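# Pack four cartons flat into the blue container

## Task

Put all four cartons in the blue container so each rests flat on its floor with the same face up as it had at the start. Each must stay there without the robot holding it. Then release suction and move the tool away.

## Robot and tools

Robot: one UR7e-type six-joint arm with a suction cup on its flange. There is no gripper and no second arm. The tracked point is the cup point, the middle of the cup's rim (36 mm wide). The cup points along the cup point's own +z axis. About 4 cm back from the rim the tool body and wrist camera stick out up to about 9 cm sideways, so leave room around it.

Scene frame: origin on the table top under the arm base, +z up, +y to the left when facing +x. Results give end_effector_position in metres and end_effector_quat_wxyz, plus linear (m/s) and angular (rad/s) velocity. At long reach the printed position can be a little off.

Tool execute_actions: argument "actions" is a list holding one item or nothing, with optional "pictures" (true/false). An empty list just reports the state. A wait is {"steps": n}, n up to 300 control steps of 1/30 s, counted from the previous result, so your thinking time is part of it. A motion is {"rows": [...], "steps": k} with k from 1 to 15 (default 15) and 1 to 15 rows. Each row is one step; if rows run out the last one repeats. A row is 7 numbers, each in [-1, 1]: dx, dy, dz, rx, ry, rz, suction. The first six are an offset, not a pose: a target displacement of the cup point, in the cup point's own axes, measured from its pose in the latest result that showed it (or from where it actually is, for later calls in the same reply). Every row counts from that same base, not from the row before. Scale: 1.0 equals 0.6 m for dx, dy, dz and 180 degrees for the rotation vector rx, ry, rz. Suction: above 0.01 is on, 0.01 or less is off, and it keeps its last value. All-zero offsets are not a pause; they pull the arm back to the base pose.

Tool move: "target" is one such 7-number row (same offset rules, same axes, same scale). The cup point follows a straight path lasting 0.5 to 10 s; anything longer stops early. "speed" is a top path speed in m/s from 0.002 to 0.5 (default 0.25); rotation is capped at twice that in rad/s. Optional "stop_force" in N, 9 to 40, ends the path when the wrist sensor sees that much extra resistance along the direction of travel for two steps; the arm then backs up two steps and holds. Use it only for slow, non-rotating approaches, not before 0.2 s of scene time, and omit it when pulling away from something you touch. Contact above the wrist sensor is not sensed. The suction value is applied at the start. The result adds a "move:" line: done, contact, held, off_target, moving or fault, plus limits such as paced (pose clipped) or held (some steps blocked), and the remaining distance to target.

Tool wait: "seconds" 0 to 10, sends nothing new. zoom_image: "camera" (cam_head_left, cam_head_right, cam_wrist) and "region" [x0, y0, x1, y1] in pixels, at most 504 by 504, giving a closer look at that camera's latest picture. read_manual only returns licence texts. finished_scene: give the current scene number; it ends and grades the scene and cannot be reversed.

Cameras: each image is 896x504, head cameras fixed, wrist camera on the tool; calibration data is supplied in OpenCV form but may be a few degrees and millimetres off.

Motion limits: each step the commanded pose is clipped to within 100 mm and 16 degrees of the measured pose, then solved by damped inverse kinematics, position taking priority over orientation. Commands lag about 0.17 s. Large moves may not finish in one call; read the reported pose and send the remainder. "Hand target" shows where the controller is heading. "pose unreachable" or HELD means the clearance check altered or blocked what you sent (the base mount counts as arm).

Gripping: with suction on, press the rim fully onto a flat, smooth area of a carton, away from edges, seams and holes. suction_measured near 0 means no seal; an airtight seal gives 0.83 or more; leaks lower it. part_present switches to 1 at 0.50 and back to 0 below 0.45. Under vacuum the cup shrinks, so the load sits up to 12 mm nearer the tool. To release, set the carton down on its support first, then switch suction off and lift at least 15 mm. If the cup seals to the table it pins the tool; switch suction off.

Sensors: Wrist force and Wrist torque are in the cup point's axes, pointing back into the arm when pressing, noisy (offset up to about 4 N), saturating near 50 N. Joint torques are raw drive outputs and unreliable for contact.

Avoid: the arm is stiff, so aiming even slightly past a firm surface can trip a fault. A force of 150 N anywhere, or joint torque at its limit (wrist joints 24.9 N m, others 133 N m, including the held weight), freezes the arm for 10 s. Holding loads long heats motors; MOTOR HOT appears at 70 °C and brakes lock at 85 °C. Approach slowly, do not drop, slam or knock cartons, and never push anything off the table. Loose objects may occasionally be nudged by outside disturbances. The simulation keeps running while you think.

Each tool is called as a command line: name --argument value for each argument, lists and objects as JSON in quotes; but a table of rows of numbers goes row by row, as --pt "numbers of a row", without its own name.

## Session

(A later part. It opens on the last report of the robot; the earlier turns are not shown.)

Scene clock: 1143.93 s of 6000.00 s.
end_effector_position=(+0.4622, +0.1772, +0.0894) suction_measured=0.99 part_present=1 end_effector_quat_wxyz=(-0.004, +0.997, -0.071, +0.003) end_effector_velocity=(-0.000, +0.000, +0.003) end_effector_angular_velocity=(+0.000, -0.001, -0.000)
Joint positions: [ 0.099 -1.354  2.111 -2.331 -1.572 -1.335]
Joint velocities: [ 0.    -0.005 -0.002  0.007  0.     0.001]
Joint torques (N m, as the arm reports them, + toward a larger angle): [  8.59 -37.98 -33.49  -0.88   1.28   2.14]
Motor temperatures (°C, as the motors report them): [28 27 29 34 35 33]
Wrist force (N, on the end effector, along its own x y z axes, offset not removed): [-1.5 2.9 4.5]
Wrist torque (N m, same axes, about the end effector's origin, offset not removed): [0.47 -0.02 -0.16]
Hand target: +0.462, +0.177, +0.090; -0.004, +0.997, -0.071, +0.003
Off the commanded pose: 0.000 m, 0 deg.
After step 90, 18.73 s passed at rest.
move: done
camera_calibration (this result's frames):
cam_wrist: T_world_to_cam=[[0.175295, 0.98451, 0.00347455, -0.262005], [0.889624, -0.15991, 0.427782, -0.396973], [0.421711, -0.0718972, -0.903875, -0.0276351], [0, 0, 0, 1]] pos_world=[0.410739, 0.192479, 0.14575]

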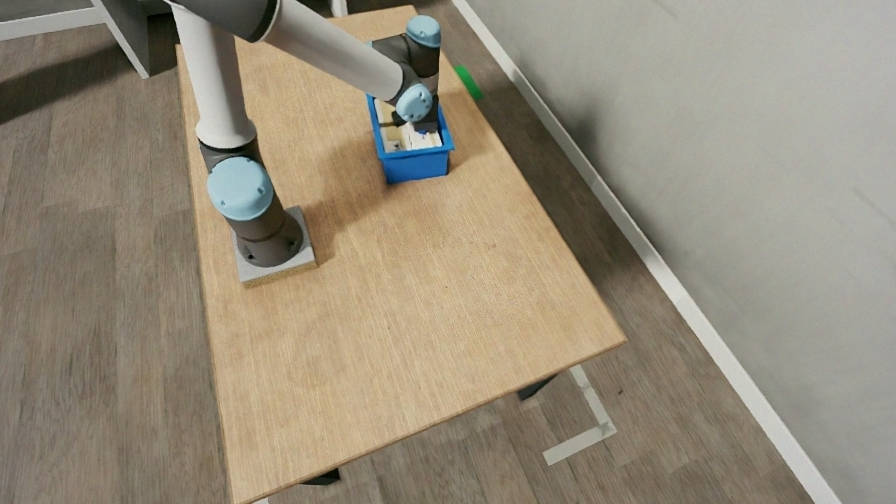

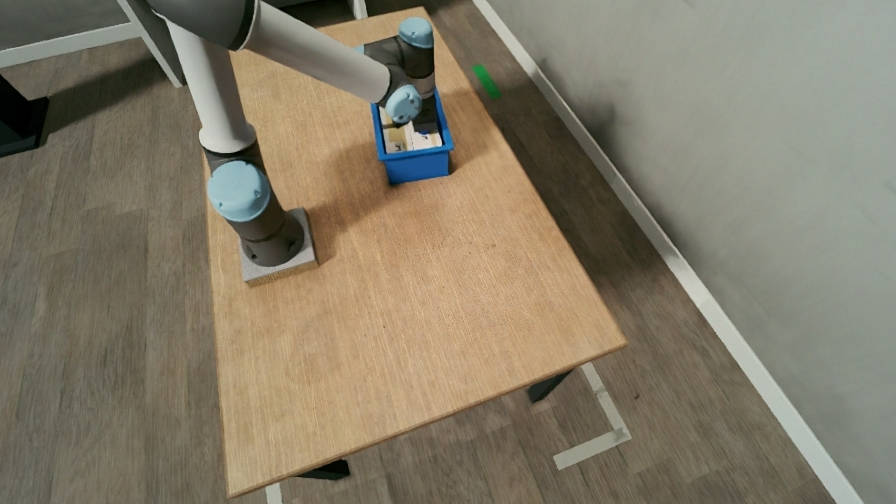

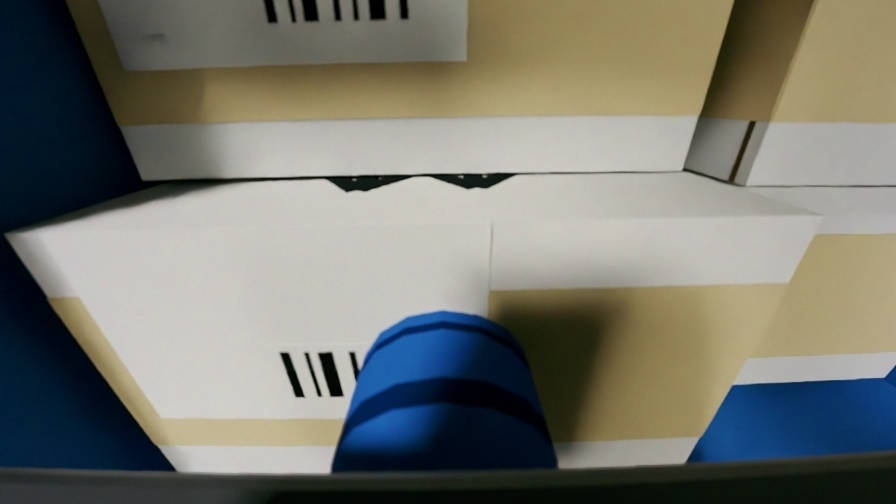

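move --target '[0, 0, 0.0323, 0, 0, 0, 1]' --speed 0.003 --stop_force 9

Scene clock: 1151.53 s of 6000.00 s.
end_effector_position=(+0.4622, +0.1773, +0.0794) suction_measured=0.99 part_present=1 end_effector_quat_wxyz=(-0.004, +0.997, -0.071, +0.003) end_effector_velocity=(-0.002, +0.001, -0.000) end_effector_angular_velocity=(-0.000, +0.005, +0.001)
Joint positions: [ 0.099 -1.335  2.121 -2.36  -1.572 -1.335]
Joint velocities: [ 0.002 -0.001  0.001  0.005 -0.     0.001]
Joint torques (N m, as the arm reports them, + toward a larger angle): [ -2.11 -28.81 -10.71   0.01   1.43  -0.45]
Motor temperatures (°C, as the motors report them): [28 27 29 34 35 33]
Wrist force (N, on the end effector, along its own x y z axes, offset not removed): [-5.9 4.0 -17.5]
Wrist torque (N m, same axes, about the end effector's origin, offset not removed): [0.31 0.21 -0.25]
Hand target: +0.462, +0.177, +0.080; -0.004, +0.997, -0.071, +0.003
Off the commanded pose: 0.009 m, 0 deg.
After step 90, 0.80 s passed at rest.
move: contact
camera_calibration (this result's frames):
cam_wrist: T_world_to_cam=[[0.175292, 0.98451, 0.00348987, -0.262061], [0.889601, -0.15991, 0.427831, -0.39267], [0.421762, -0.0718909, -0.903852, -0.0367343], [0, 0, 0, 1]] pos_world=[0.41075, 0.192569, 0.135709]

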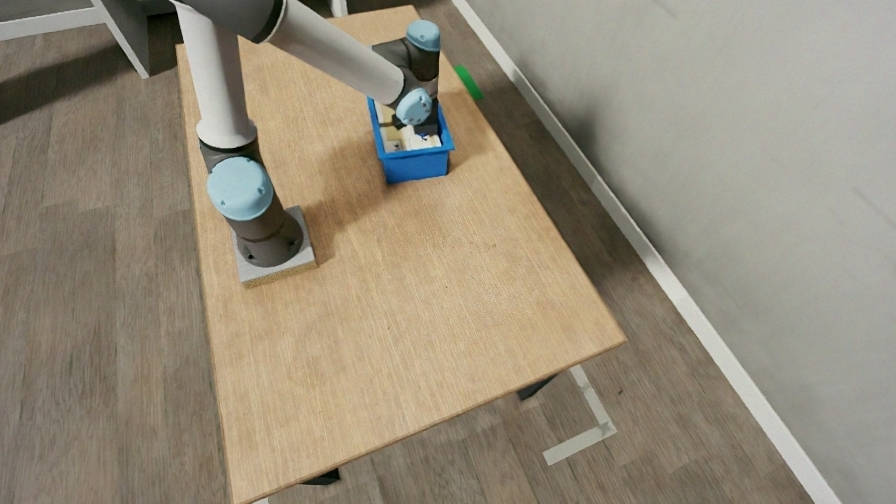

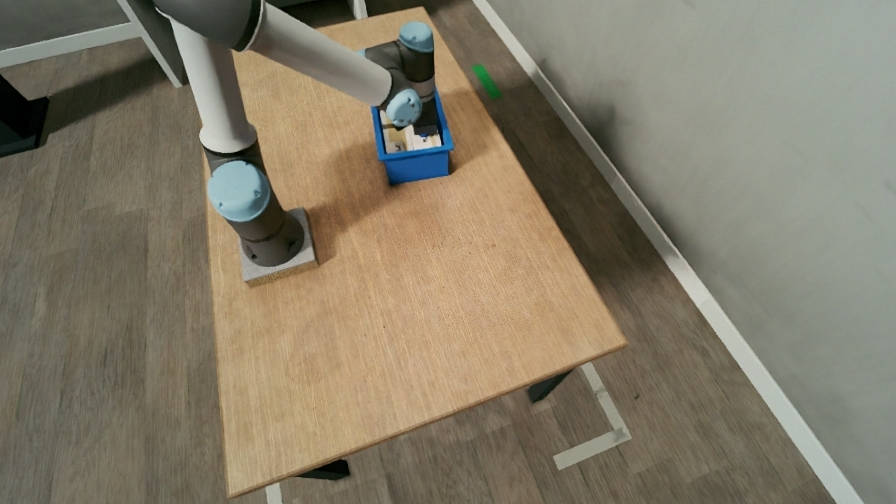

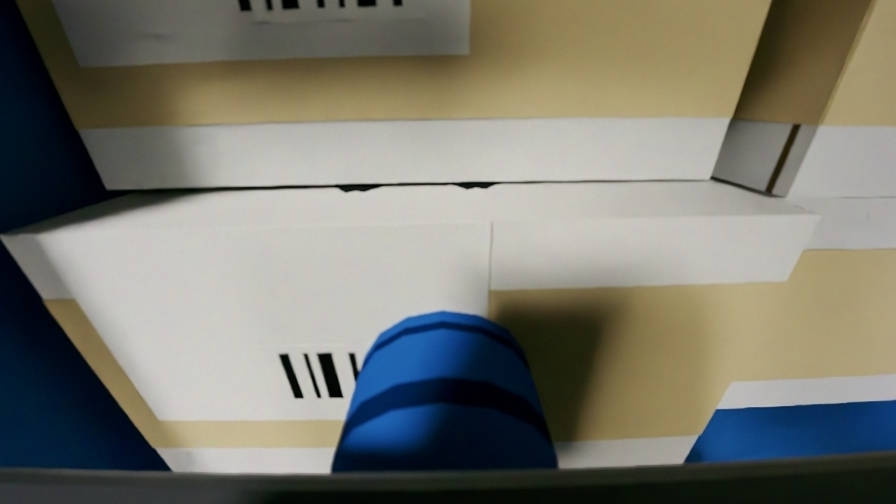

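execute_actions --actions '[{"rows": [[0, 0, 0, 0, 0, 0, 0]], "steps": 10}]' --pictures false

move --target '[0, 0, -0.25, 0, 0, 0, 0]' --speed 0.1

Scene clock: 1157.33 s of 6000.00 s.
end_effector_position=(+0.4623, +0.1773, +0.0796) suction_measured=0.00 part_present=0 end_effector_quat_wxyz=(-0.004, +0.997, -0.071, +0.003) end_effector_velocity=(+0.000, -0.001, -0.000) end_effector_angular_velocity=(+0.000, +0.000, -0.003)
Joint positions: [ 0.099 -1.335  2.121 -2.36  -1.572 -1.335]
Joint velocities: [-0.002  0.     0.    -0.001 -0.     0.   ]
Joint torques (N m, as the arm reports them, + toward a larger angle): [ -2.25 -10.09 -15.38  -4.21   1.46  -0.63]
Motor temperatures (°C, as the motors report them): [28 27 29 34 35 33]
Wrist force (N, on the end effector, along its own x y z axes, offset not removed): [-13.9 6.3 -25.9]
Wrist torque (N m, same axes, about the end effector's origin, offset not removed): [0.68 0.72 0.06]
Hand target: +0.462, +0.177, +0.079; -0.004, +0.997, -0.071, +0.003
Off the commanded pose: 0.000 m, 0 deg.
Steps of this call (steps 1 to 90: nothing new was sent; then 2.47 s passed at rest; steps 91 to 100: all 10 steps of this action). Readings (end_effector_position | what the end effector reports):
91: (+0.4622, +0.1773, +0.0796) | suction_measured=0.89 part_present=1
92: (+0.4622, +0.1773, +0.0796) | suction_measured=0.19 part_present=0
94: (+0.4623, +0.1773, +0.0796) | suction_measured=0.00 part_present=0
98: (+0.4623, +0.1773, +0.0796) | suction_measured=0.00 part_present=0
100: the state above

Scene clock: 1159.57 s of 6000.00 s.
end_effector_position=(+0.4616, +0.1762, +0.2294) suction_measured=0.00 part_present=0 end_effector_quat_wxyz=(-0.004, +0.997, -0.071, +0.003) end_effector_velocity=(-0.001, +0.000, +0.002) end_effector_angular_velocity=(-0.000, +0.002, +0.002)
Joint positions: [ 0.099 -1.549  1.912 -1.938 -1.572 -1.334]
Joint velocities: [ 0.001 -0.001 -0.004  0.008 -0.    -0.001]
Joint torques (N m, as the arm reports them, + toward a larger angle): [ -8.82 -32.08 -38.    -0.8    1.94  -2.4 ]
Motor temperatures (°C, as the motors report them): [28 27 29 34 35 33]
Wrist force (N, on the end effector, along its own x y z axes, offset not removed): [1.0 2.5 -1.2]
Wrist torque (N m, same axes, about the end effector's origin, offset not removed): [0.43 -0.24 -0.10]
Hand target: +0.462, +0.176, +0.230; -0.004, +0.997, -0.071, +0.003
Off the commanded pose: 0.000 m, 0 deg.
move: done
camera_calibration (this result's frames):
cam_wrist: T_world_to_cam=[[0.175278, 0.984512, 0.00366185, -0.261442], [0.889402, -0.159938, 0.428234, -0.456543], [0.422187, -0.071803, -0.903661, 0.0987346], [0, 0, 0, 1]] pos_world=[0.410191, 0.191463, 0.285687]

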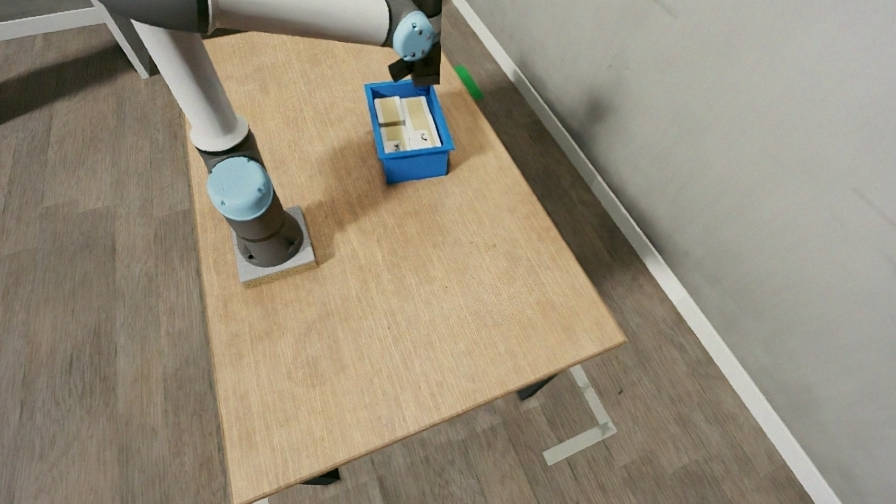

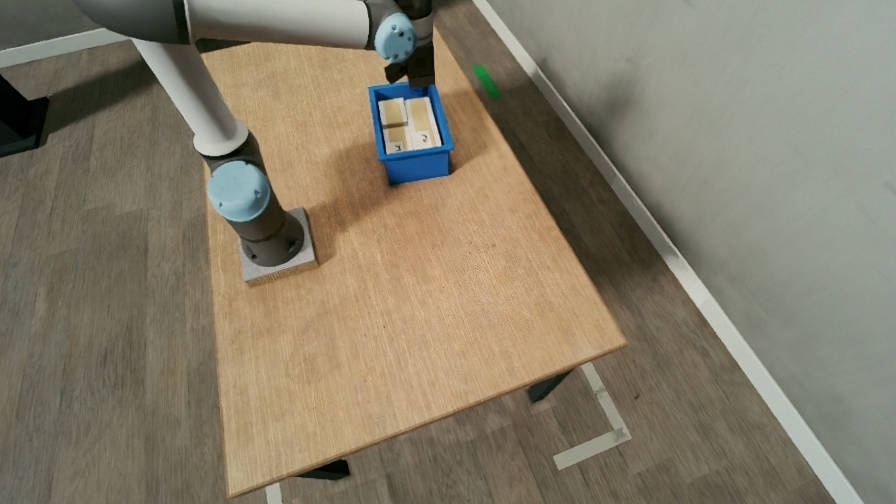

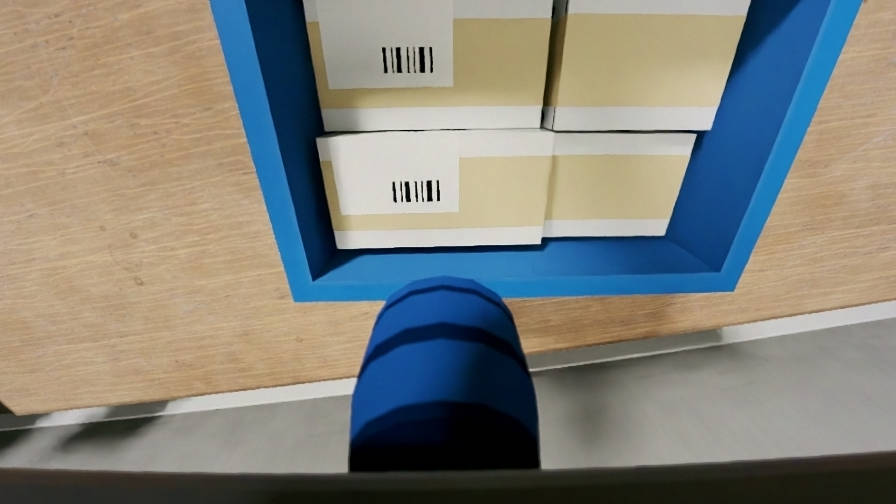

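move --target '[-0.1537, 0.0004, 0.15, 0, 0, 0.5036, 0]' --speed 0.15

Scene clock: 1229.17 s of 6000.00 s.
end_effector_position=(+0.3708, +0.1898, +0.1392) suction_measured=0.00 part_present=0 end_effector_quat_wxyz=(+0.005, -0.652, +0.758, +0.001) end_effector_velocity=(-0.001, +0.000, -0.001) end_effector_angular_velocity=(-0.002, -0.000, -0.013)
Joint positions: [ 0.154 -1.627  2.25  -2.197 -1.572  0.301]
Joint velocities: [ 0.002 -0.     0.002 -0.002 -0.002  0.014]
Joint torques (N m, as the arm reports them, + toward a larger angle): [  7.1  -24.46  -7.55  -4.23  -2.7    2.36]
Motor temperatures (°C, as the motors report them): [28 27 29 34 35 33]
Wrist force (N, on the end effector, along its own x y z axes, offset not removed): [-3.1 6.3 -2.5]
Wrist torque (N m, same axes, about the end effector's origin, offset not removed): [0.87 0.37 -0.05]
Hand target: +0.371, +0.190, +0.139; +0.005, -0.651, +0.759, +0.001
Off the commanded pose: 0.000 m, 0 deg.
After step 90, 60.87 s passed at rest.
move: done
camera_calibration (this result's frames):
cam_wrist: T_world_to_cam=[[0.982765, -0.184857, 0.000165816, -0.335537], [-0.168153, -0.893584, 0.416211, 0.198114], [-0.0767915, -0.409066, -0.909268, 0.306412], [0, 0, 0, 1]] pos_world=[0.386597, 0.240348, 0.196209]

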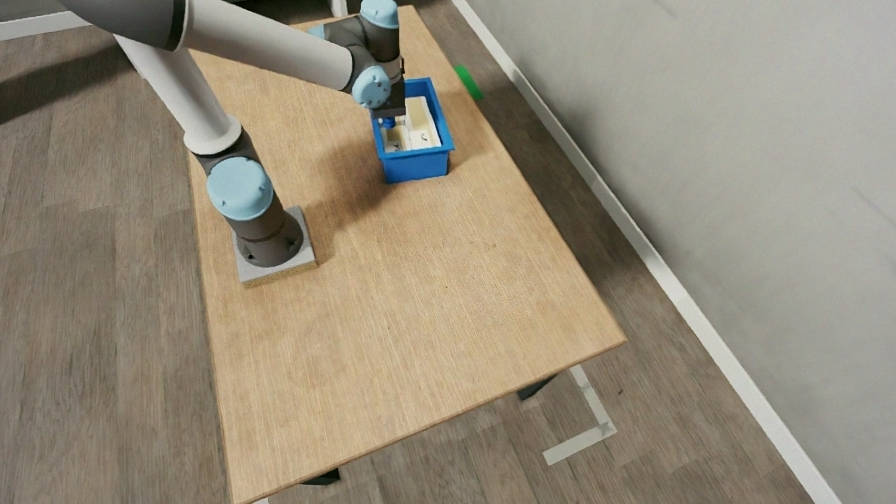

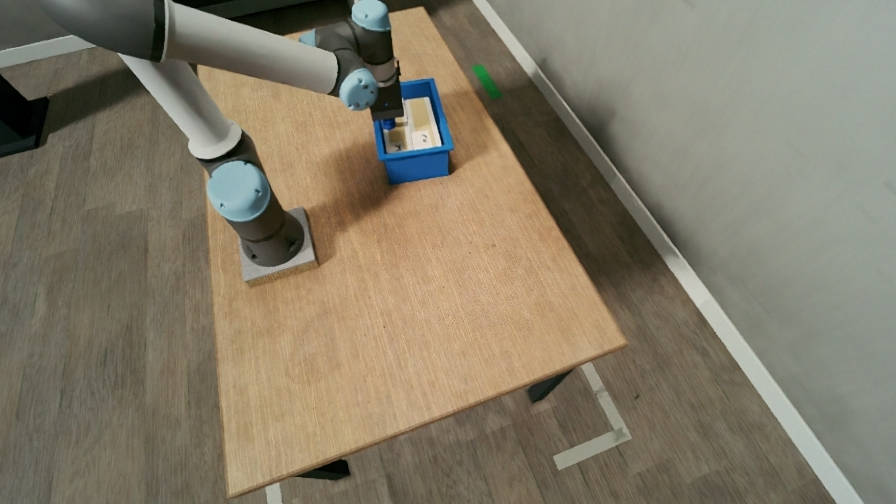

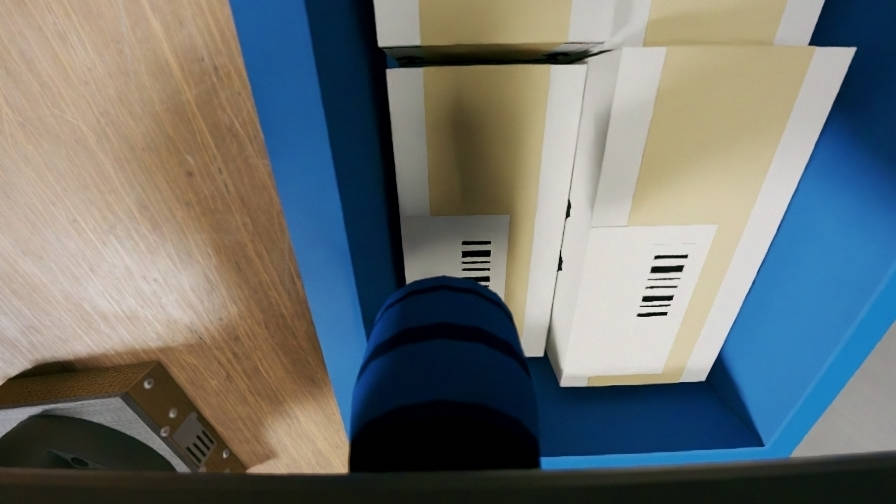

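move --target '[0, 0, 0.0903, 0, 0, 0, 0]' --speed 0.08

move --target '[0, 0, 0.04, 0, 0, 0, 0]' --speed 0.003 --stop_force 9

Scene clock: 1234.30 s of 6000.00 s.
end_effector_position=(+0.3710, +0.1902, +0.0852) suction_measured=0.00 part_present=0 end_effector_quat_wxyz=(+0.005, -0.652, +0.758, +0.001) end_effector_velocity=(-0.001, +0.000, -0.003) end_effector_angular_velocity=(-0.000, +0.002, -0.000)
Joint positions: [ 0.154 -1.517  2.322 -2.38  -1.572  0.301]
Joint velocities: [ 0.001  0.007  0.003 -0.008  0.     0.001]
Joint torques (N m, as the arm reports them, + toward a larger angle): [  8.06 -12.88  -5.1   -4.19   2.59  -0.96]
Motor temperatures (°C, as the motors report them): [28 27 29 34 35 33]
Wrist force (N, on the end effector, along its own x y z axes, offset not removed): [-0.4 -1.9 -2.9]
Wrist torque (N m, same axes, about the end effector's origin, offset not removed): [-0.57 0.07 -0.23]
Hand target: +0.371, +0.190, +0.085; +0.005, -0.652, +0.758, +0.001
Off the commanded pose: 0.000 m, 0 deg.
After step 90, 0.97 s passed at rest.
move: done
camera_calibration (this result's frames):
cam_wrist: T_world_to_cam=[[0.982755, -0.18491, 0.000105366, -0.335659], [-0.168174, -0.893569, 0.416235, 0.22097], [-0.076872, -0.409075, -0.909257, 0.257535], [0, 0, 0, 1]] pos_world=[0.386829, 0.240736, 0.142225]

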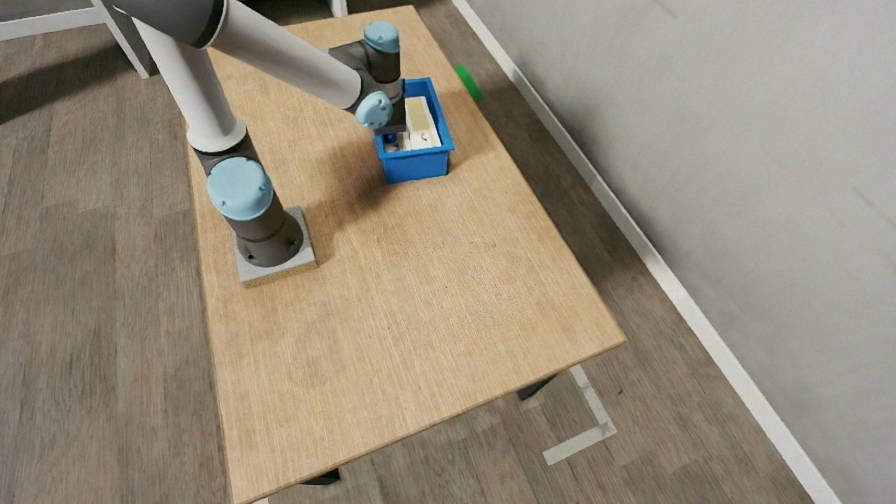

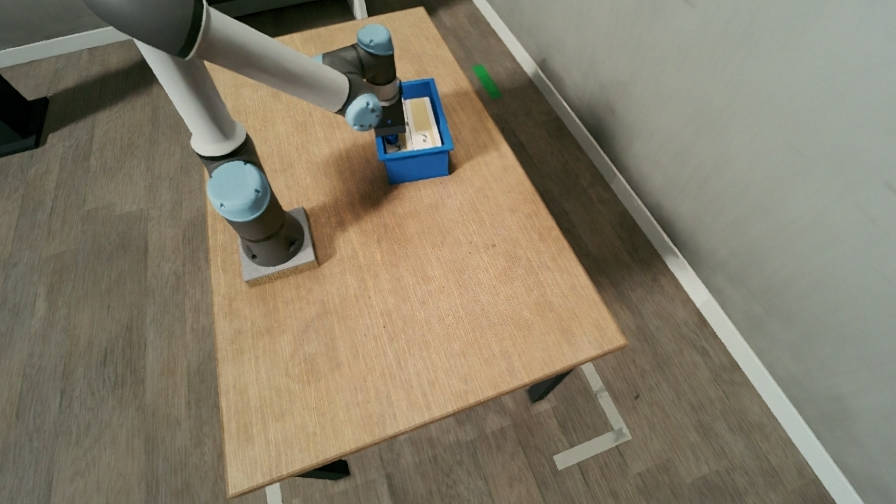

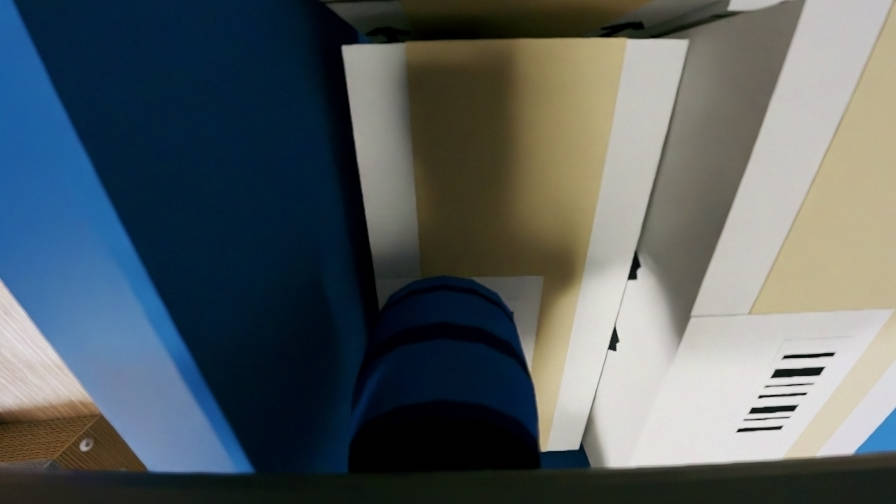

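Scene clock: 1238.67 s of 6000.00 s.
end_effector_position=(+0.3711, +0.1903, +0.0732) suction_measured=0.00 part_present=0 end_effector_quat_wxyz=(+0.005, -0.652, +0.758, +0.001) end_effector_velocity=(-0.000, -0.001, +0.000) end_effector_angular_velocity=(-0.000, +0.003, -0.001)
Joint positions: [ 0.154 -1.488  2.335 -2.422 -1.572  0.301]
Joint velocities: [-0.002 -0.001 -0.     0.004  0.    -0.001]
Joint torques (N m, as the arm reports them, + toward a larger angle): [ -7.91 -19.89 -11.77  -0.34   2.09  -0.22]
Motor temperatures (°C, as the motors report them): [28 27 29 34 35 33]
Wrist force (N, on the end effector, along its own x y z axes, offset not removed): [2.5 11.2 -24.6]
Wrist torque (N m, same axes, about the end effector's origin, offset not removed): [-0.15 0.19 -0.26]
Hand target: +0.371, +0.190, +0.073; +0.005, -0.652, +0.758, +0.001
Off the commanded pose: 0.012 m, 0 deg.
move: contact
camera_calibration (this result's frames):
cam_wrist: T_world_to_cam=[[0.982756, -0.18491, 0.000116552, -0.335674], [-0.168179, -0.893571, 0.416228, 0.226055], [-0.0768605, -0.40907, -0.90926, 0.246667], [0, 0, 0, 1]] pos_world=[0.386862, 0.240831, 0.130233]

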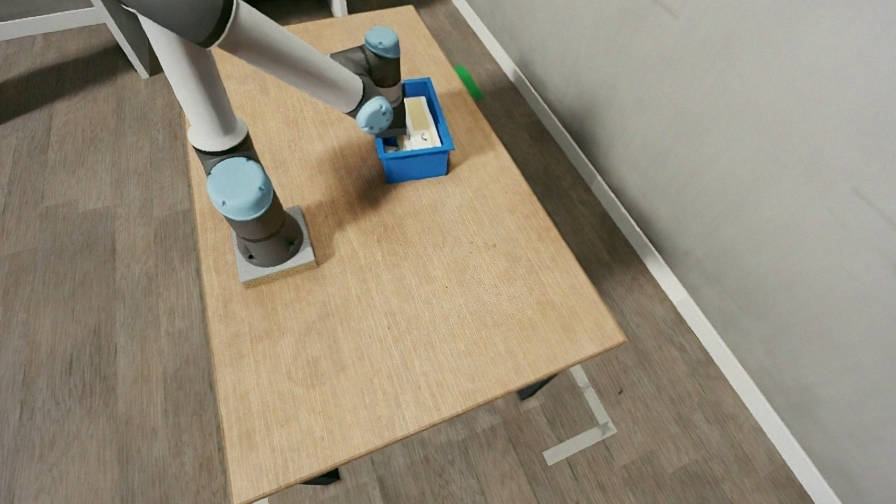

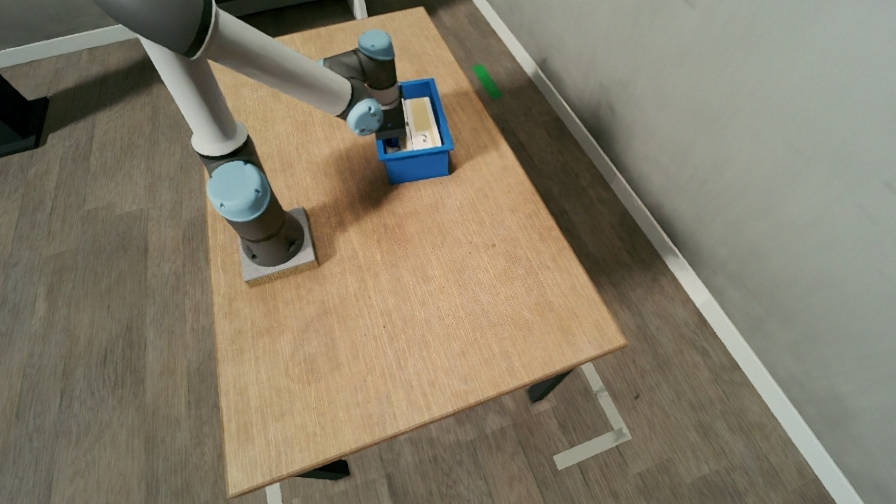

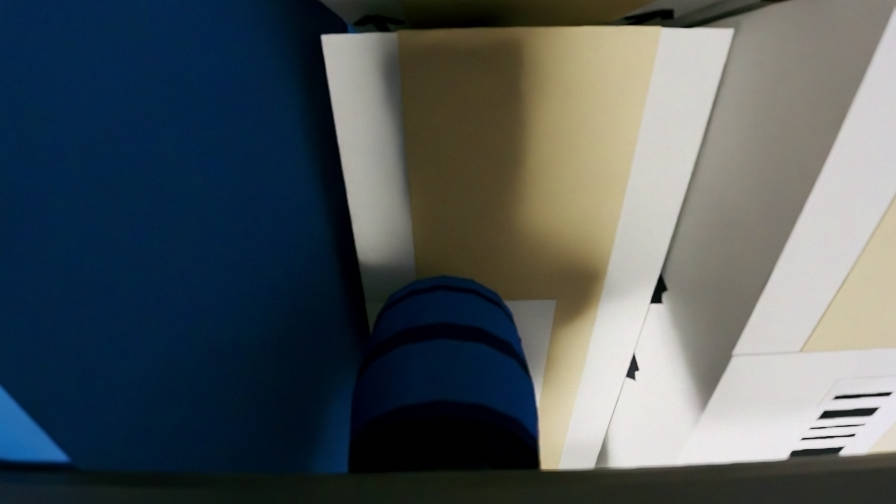

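move --target '[0, -0.0533, -0.02, 0, 0, 0, 0]' --speed 0.05

move --target '[0, 0, 0.04, 0, 0, 0, 0]' --speed 0.003 --stop_force 9

Scene clock: 1251.03 s of 6000.00 s.
end_effector_position=(+0.4024, +0.1854, +0.0852) suction_measured=0.00 part_present=0 end_effector_quat_wxyz=(+0.005, -0.652, +0.758, +0.001) end_effector_velocity=(+0.003, +0.000, +0.001) end_effector_angular_velocity=(+0.000, -0.001, +0.001)
Joint positions: [ 0.132 -1.457  2.255 -2.372 -1.572  0.279]
Joint velocities: [-0.001  0.003 -0.006  0.002  0.    -0.002]
Joint torques (N m, as the arm reports them, + toward a larger angle): [ -8.03 -15.72 -30.32  -0.84   1.63  -2.12]
Motor temperatures (°C, as the motors report them): [28 27 29 34 35 33]
Wrist force (N, on the end effector, along its own x y z axes, offset not removed): [-2.2 0.1 0.3]
Wrist torque (N m, same axes, about the end effector's origin, offset not removed): [-0.17 0.42 0.05]
Hand target: +0.403, +0.185, +0.085; +0.005, -0.652, +0.758, +0.001
Off the commanded pose: 0.000 m, 0 deg.
After step 90, 8.27 s passed at rest.
move: done
camera_calibration (this result's frames):
cam_wrist: T_world_to_cam=[[0.982754, -0.184916, 0.000166198, -0.36735], [-0.168199, -0.893536, 0.416296, 0.221923], [-0.0768313, -0.409144, -0.909229, 0.257955], [0, 0, 0, 1]] pos_world=[0.418161, 0.235909, 0.142216]

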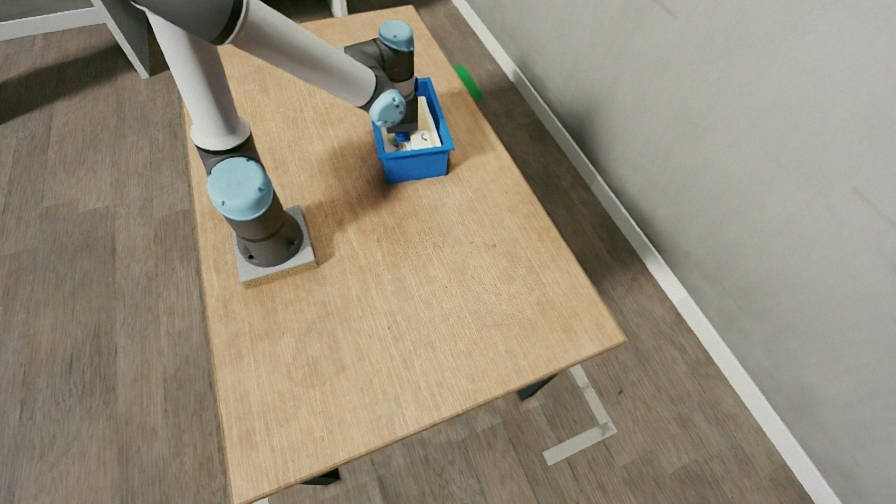

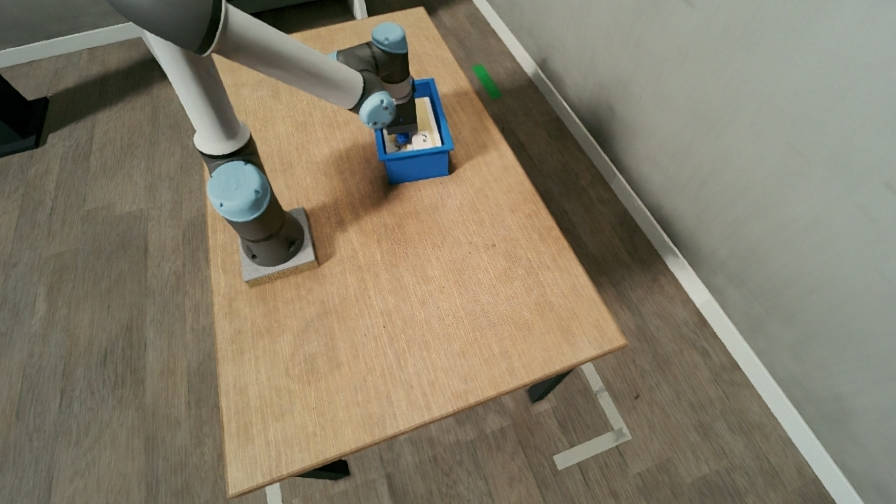

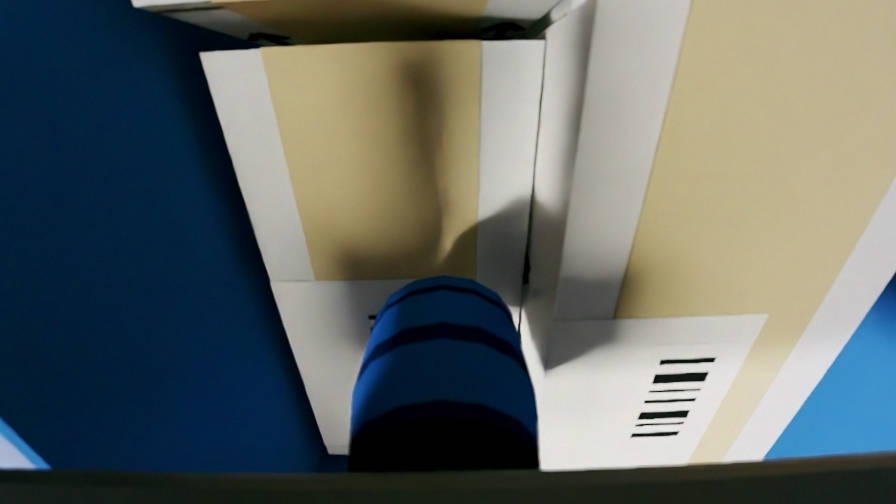

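Scene clock: 1259.27 s of 6000.00 s.
end_effector_position=(+0.4025, +0.1856, +0.0613) suction_measured=0.00 part_present=0 end_effector_quat_wxyz=(+0.005, -0.652, +0.758, +0.001) end_effector_velocity=(+0.000, -0.001, -0.001) end_effector_angular_velocity=(+0.000, -0.000, -0.002)
Joint positions: [ 0.132 -1.402  2.279 -2.451 -1.572  0.279]
Joint velocities: [-0.001  0.001  0.001 -0.002 -0.     0.   ]
Joint torques (N m, as the arm reports them, + toward a larger angle): [  6.33 -12.56  -0.6   -3.56   1.86   2.06]
Motor temperatures (°C, as the motors report them): [28 27 29 34 35 33]
Wrist force (N, on the end effector, along its own x y z axes, offset not removed): [-0.4 1.7 -7.3]
Wrist torque (N m, same axes, about the end effector's origin, offset not removed): [-0.04 -0.07 -0.21]
Hand target: +0.402, +0.186, +0.061; +0.005, -0.652, +0.758, +0.001
Off the commanded pose: 0.000 m, 0 deg.
move: done
camera_calibration (this result's frames):
cam_wrist: T_world_to_cam=[[0.982754, -0.184916, 0.00017392, -0.367414], [-0.168203, -0.893537, 0.416293, 0.232087], [-0.076824, -0.409143, -0.90923, 0.236263], [0, 0, 0, 1]] pos_world=[0.418266, 0.236103, 0.118265]

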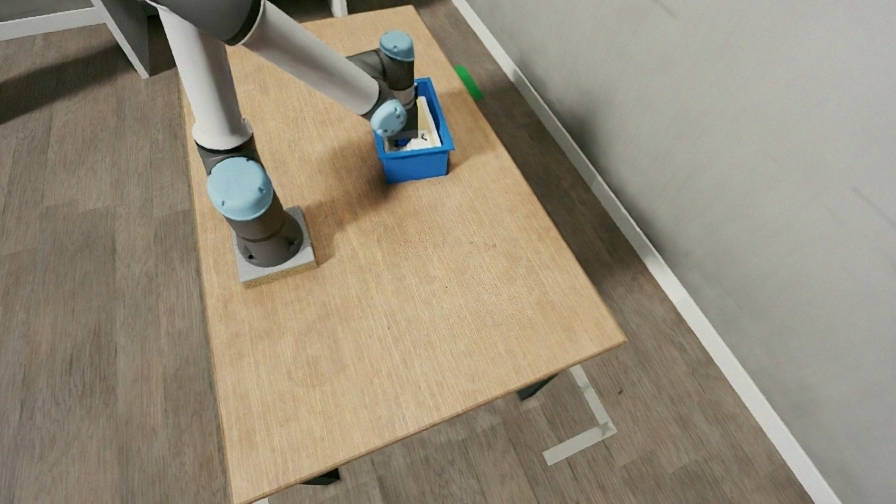

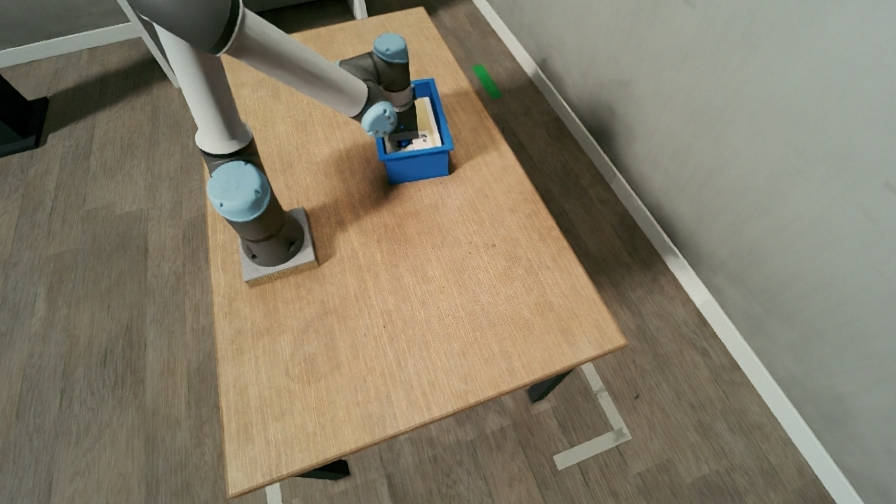

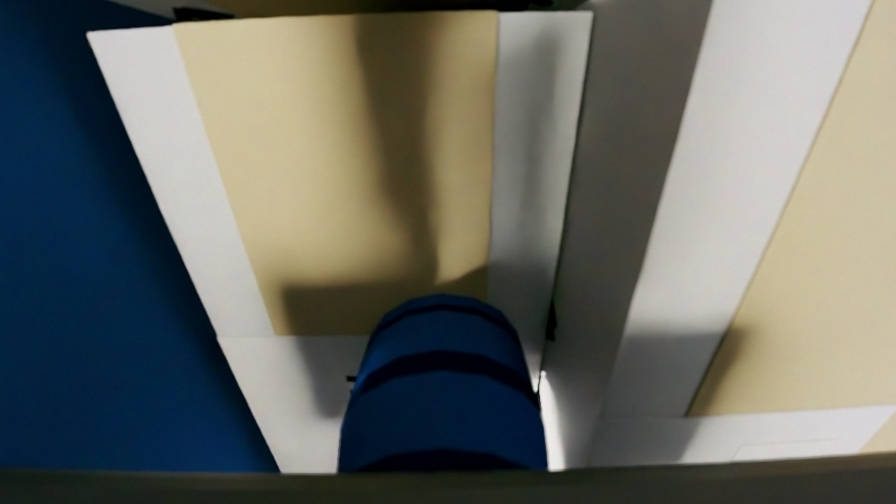

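move --target '[0, 0, -0.33, 0, 0, 0, 0]' --speed 0.15

Scene clock: 1292.60 s of 6000.00 s.
end_effector_position=(+0.4016, +0.1840, +0.2592) suction_measured=0.00 part_present=0 end_effector_quat_wxyz=(+0.005, -0.652, +0.758, +0.001) end_effector_velocity=(+0.000, +0.000, +0.003) end_effector_angular_velocity=(+0.000, -0.000, +0.001)
Joint positions: [ 0.132 -1.703  1.976 -1.848 -1.572  0.279]
Joint velocities: [ 0.001 -0.001 -0.006  0.007  0.    -0.   ]
Joint torques (N m, as the arm reports them, + toward a larger angle): [ -8.58 -24.77 -37.52  -0.96   1.24  -2.27]
Motor temperatures (°C, as the motors report them): [28 27 29 34 35 33]
Wrist force (N, on the end effector, along its own x y z axes, offset not removed): [4.3 3.3 -0.5]
Wrist torque (N m, same axes, about the end effector's origin, offset not removed): [0.53 -0.79 -0.18]
Hand target: +0.402, +0.184, +0.259; +0.005, -0.652, +0.758, +0.001
Off the commanded pose: 0.000 m, 0 deg.
After step 90, 28.43 s passed at rest.
move: done
camera_calibration (this result's frames):
cam_wrist: T_world_to_cam=[[0.982754, -0.184917, 0.000246121, -0.366886], [-0.16824, -0.893573, 0.416201, 0.148167], [-0.0767425, -0.409065, -0.909273, 0.415489], [0, 0, 0, 1]] pos_world=[0.417372, 0.234517, 0.316216]

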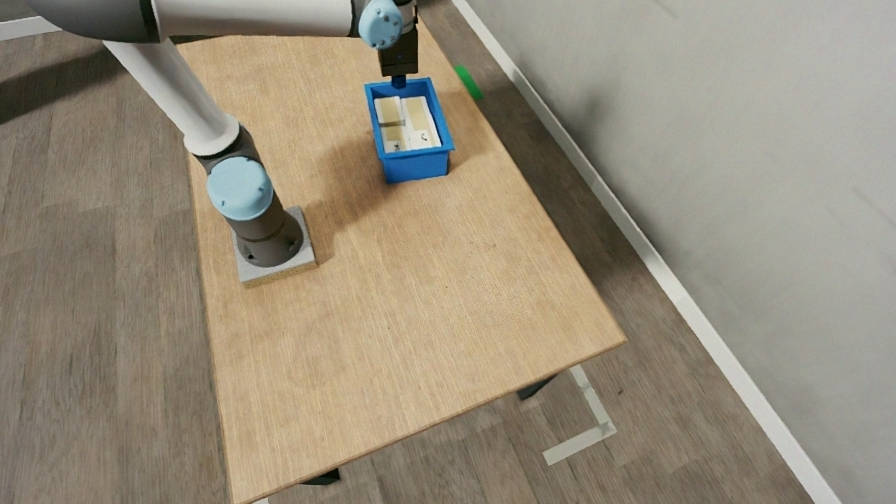

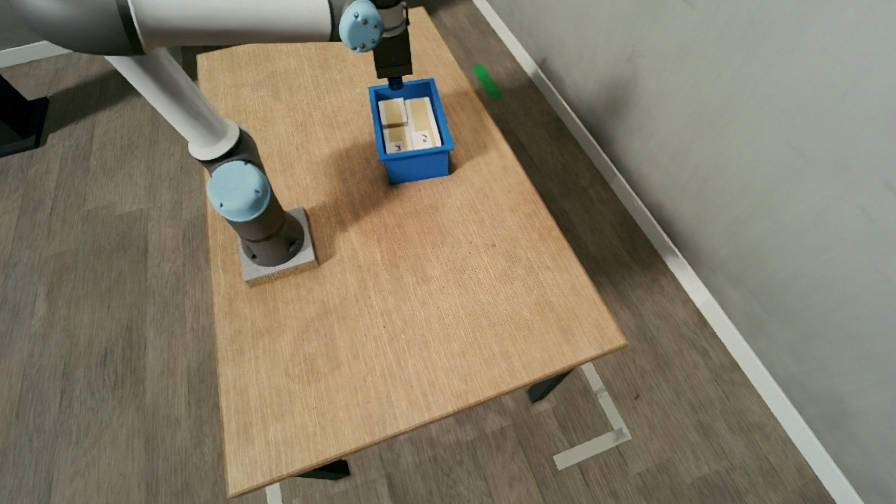

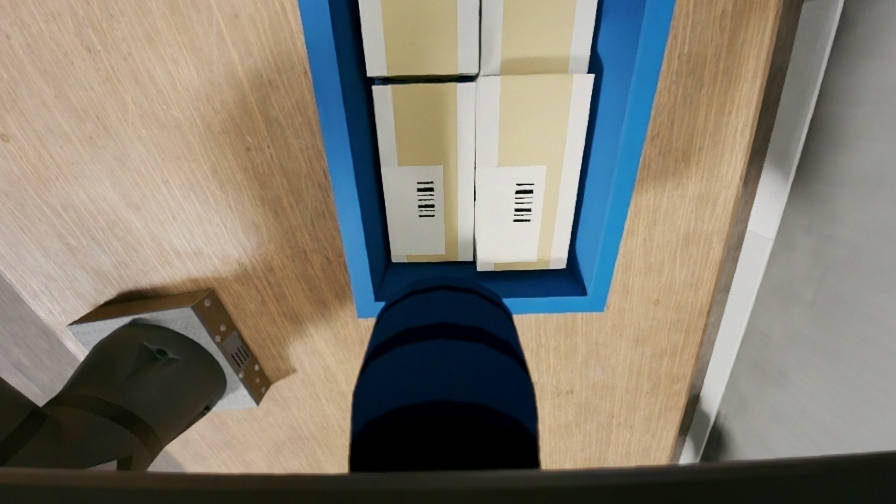

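zoom_image --camera "cam_wrist" --region '[300, 40, 680, 320]'

Region (300, 40, 680, 320) of cam_wrist's 896x504 image, scaled by 1.326, with more detail than that image has; it fills the top 371 rows of this view, and the rest is white.

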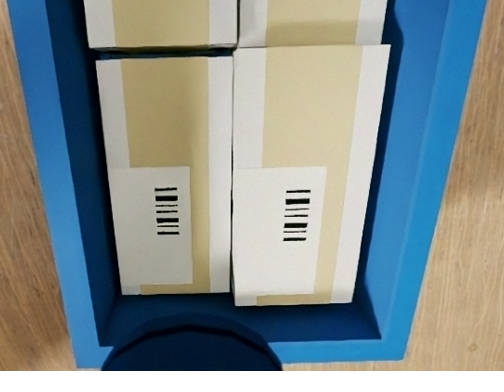

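move --target '[0.456, -0.1505, 0, 0, 0, 0, 0]' --speed 0.25

Scene clock: 1300.77 s of 6000.00 s.
end_effector_position=(+0.4492, -0.1004, +0.2571) suction_measured=0.00 part_present=0 end_effector_quat_wxyz=(+0.004, -0.652, +0.758, +0.000) end_effector_velocity=(+0.001, -0.002, +0.000) end_effector_angular_velocity=(+0.000, -0.001, +0.003)
Joint positions: [-0.505 -1.658  1.937 -1.853 -1.572 -0.358]
Joint velocities: [-0.003  0.003 -0.004 -0.     0.001 -0.005]
Joint torques (N m, as the arm reports them, + toward a larger angle): [ -7.85 -10.33 -39.16  -4.37   2.7   -2.29]
Motor temperatures (°C, as the motors report them): [28 27 29 34 35 33]
Wrist force (N, on the end effector, along its own x y z axes, offset not removed): [-3.2 4.8 -0.4]
Wrist torque (N m, same axes, about the end effector's origin, offset not removed): [0.67 0.53 0.03]
Hand target: +0.449, -0.101, +0.257; +0.004, -0.652, +0.758, +0.000
Off the commanded pose: 0.001 m, 0 deg.
After step 90, 3.37 s passed at rest.
move: done
camera_calibration (this result's frames):
cam_wrist: T_world_to_cam=[[0.982743, -0.184977, -0.000291976, -0.466091], [-0.167876, -0.892549, 0.418538, -0.0977099], [-0.0776805, -0.411266, -0.908199, 0.300829], [0, 0, 0, 1]] pos_world=[0.465013, -0.0497064, 0.313972]

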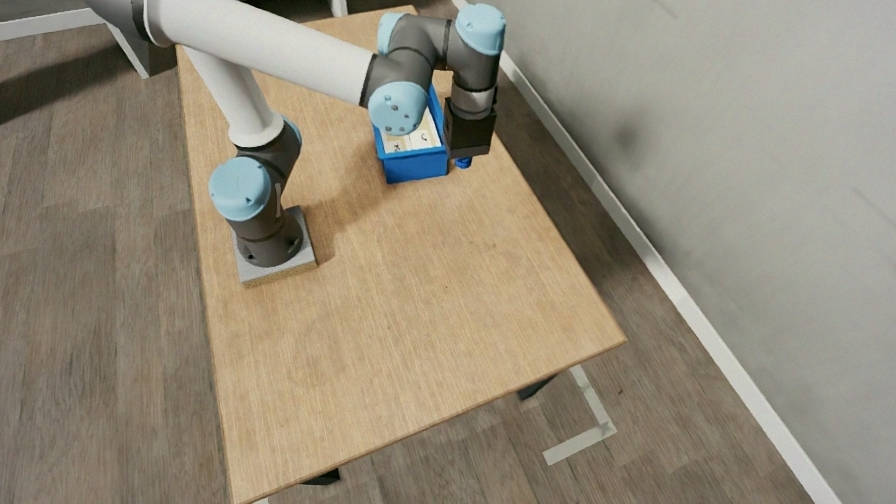

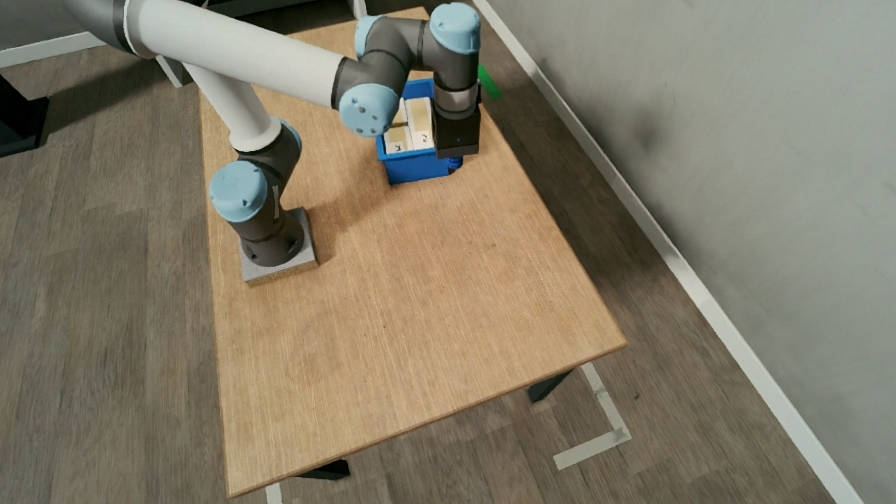

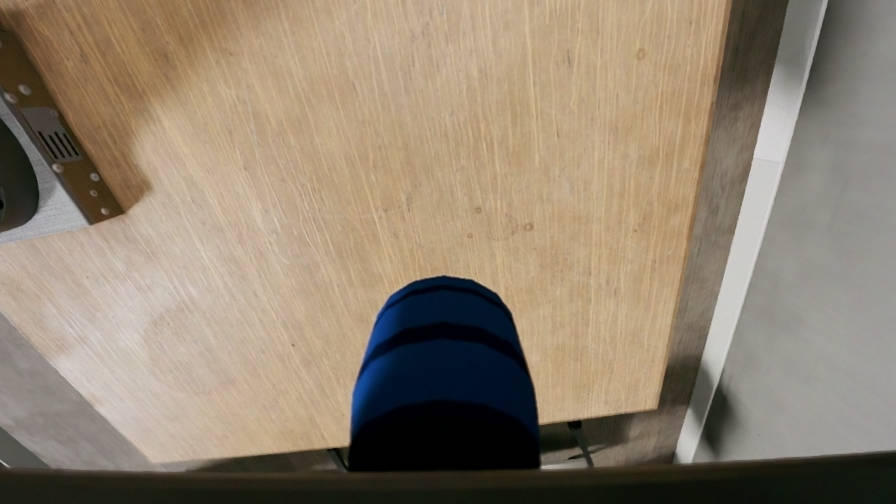

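The arm is clear of the bin and suction is off, so I'm ending scene 2.

finished_scene --scene 2

The scene is finished: the task was done.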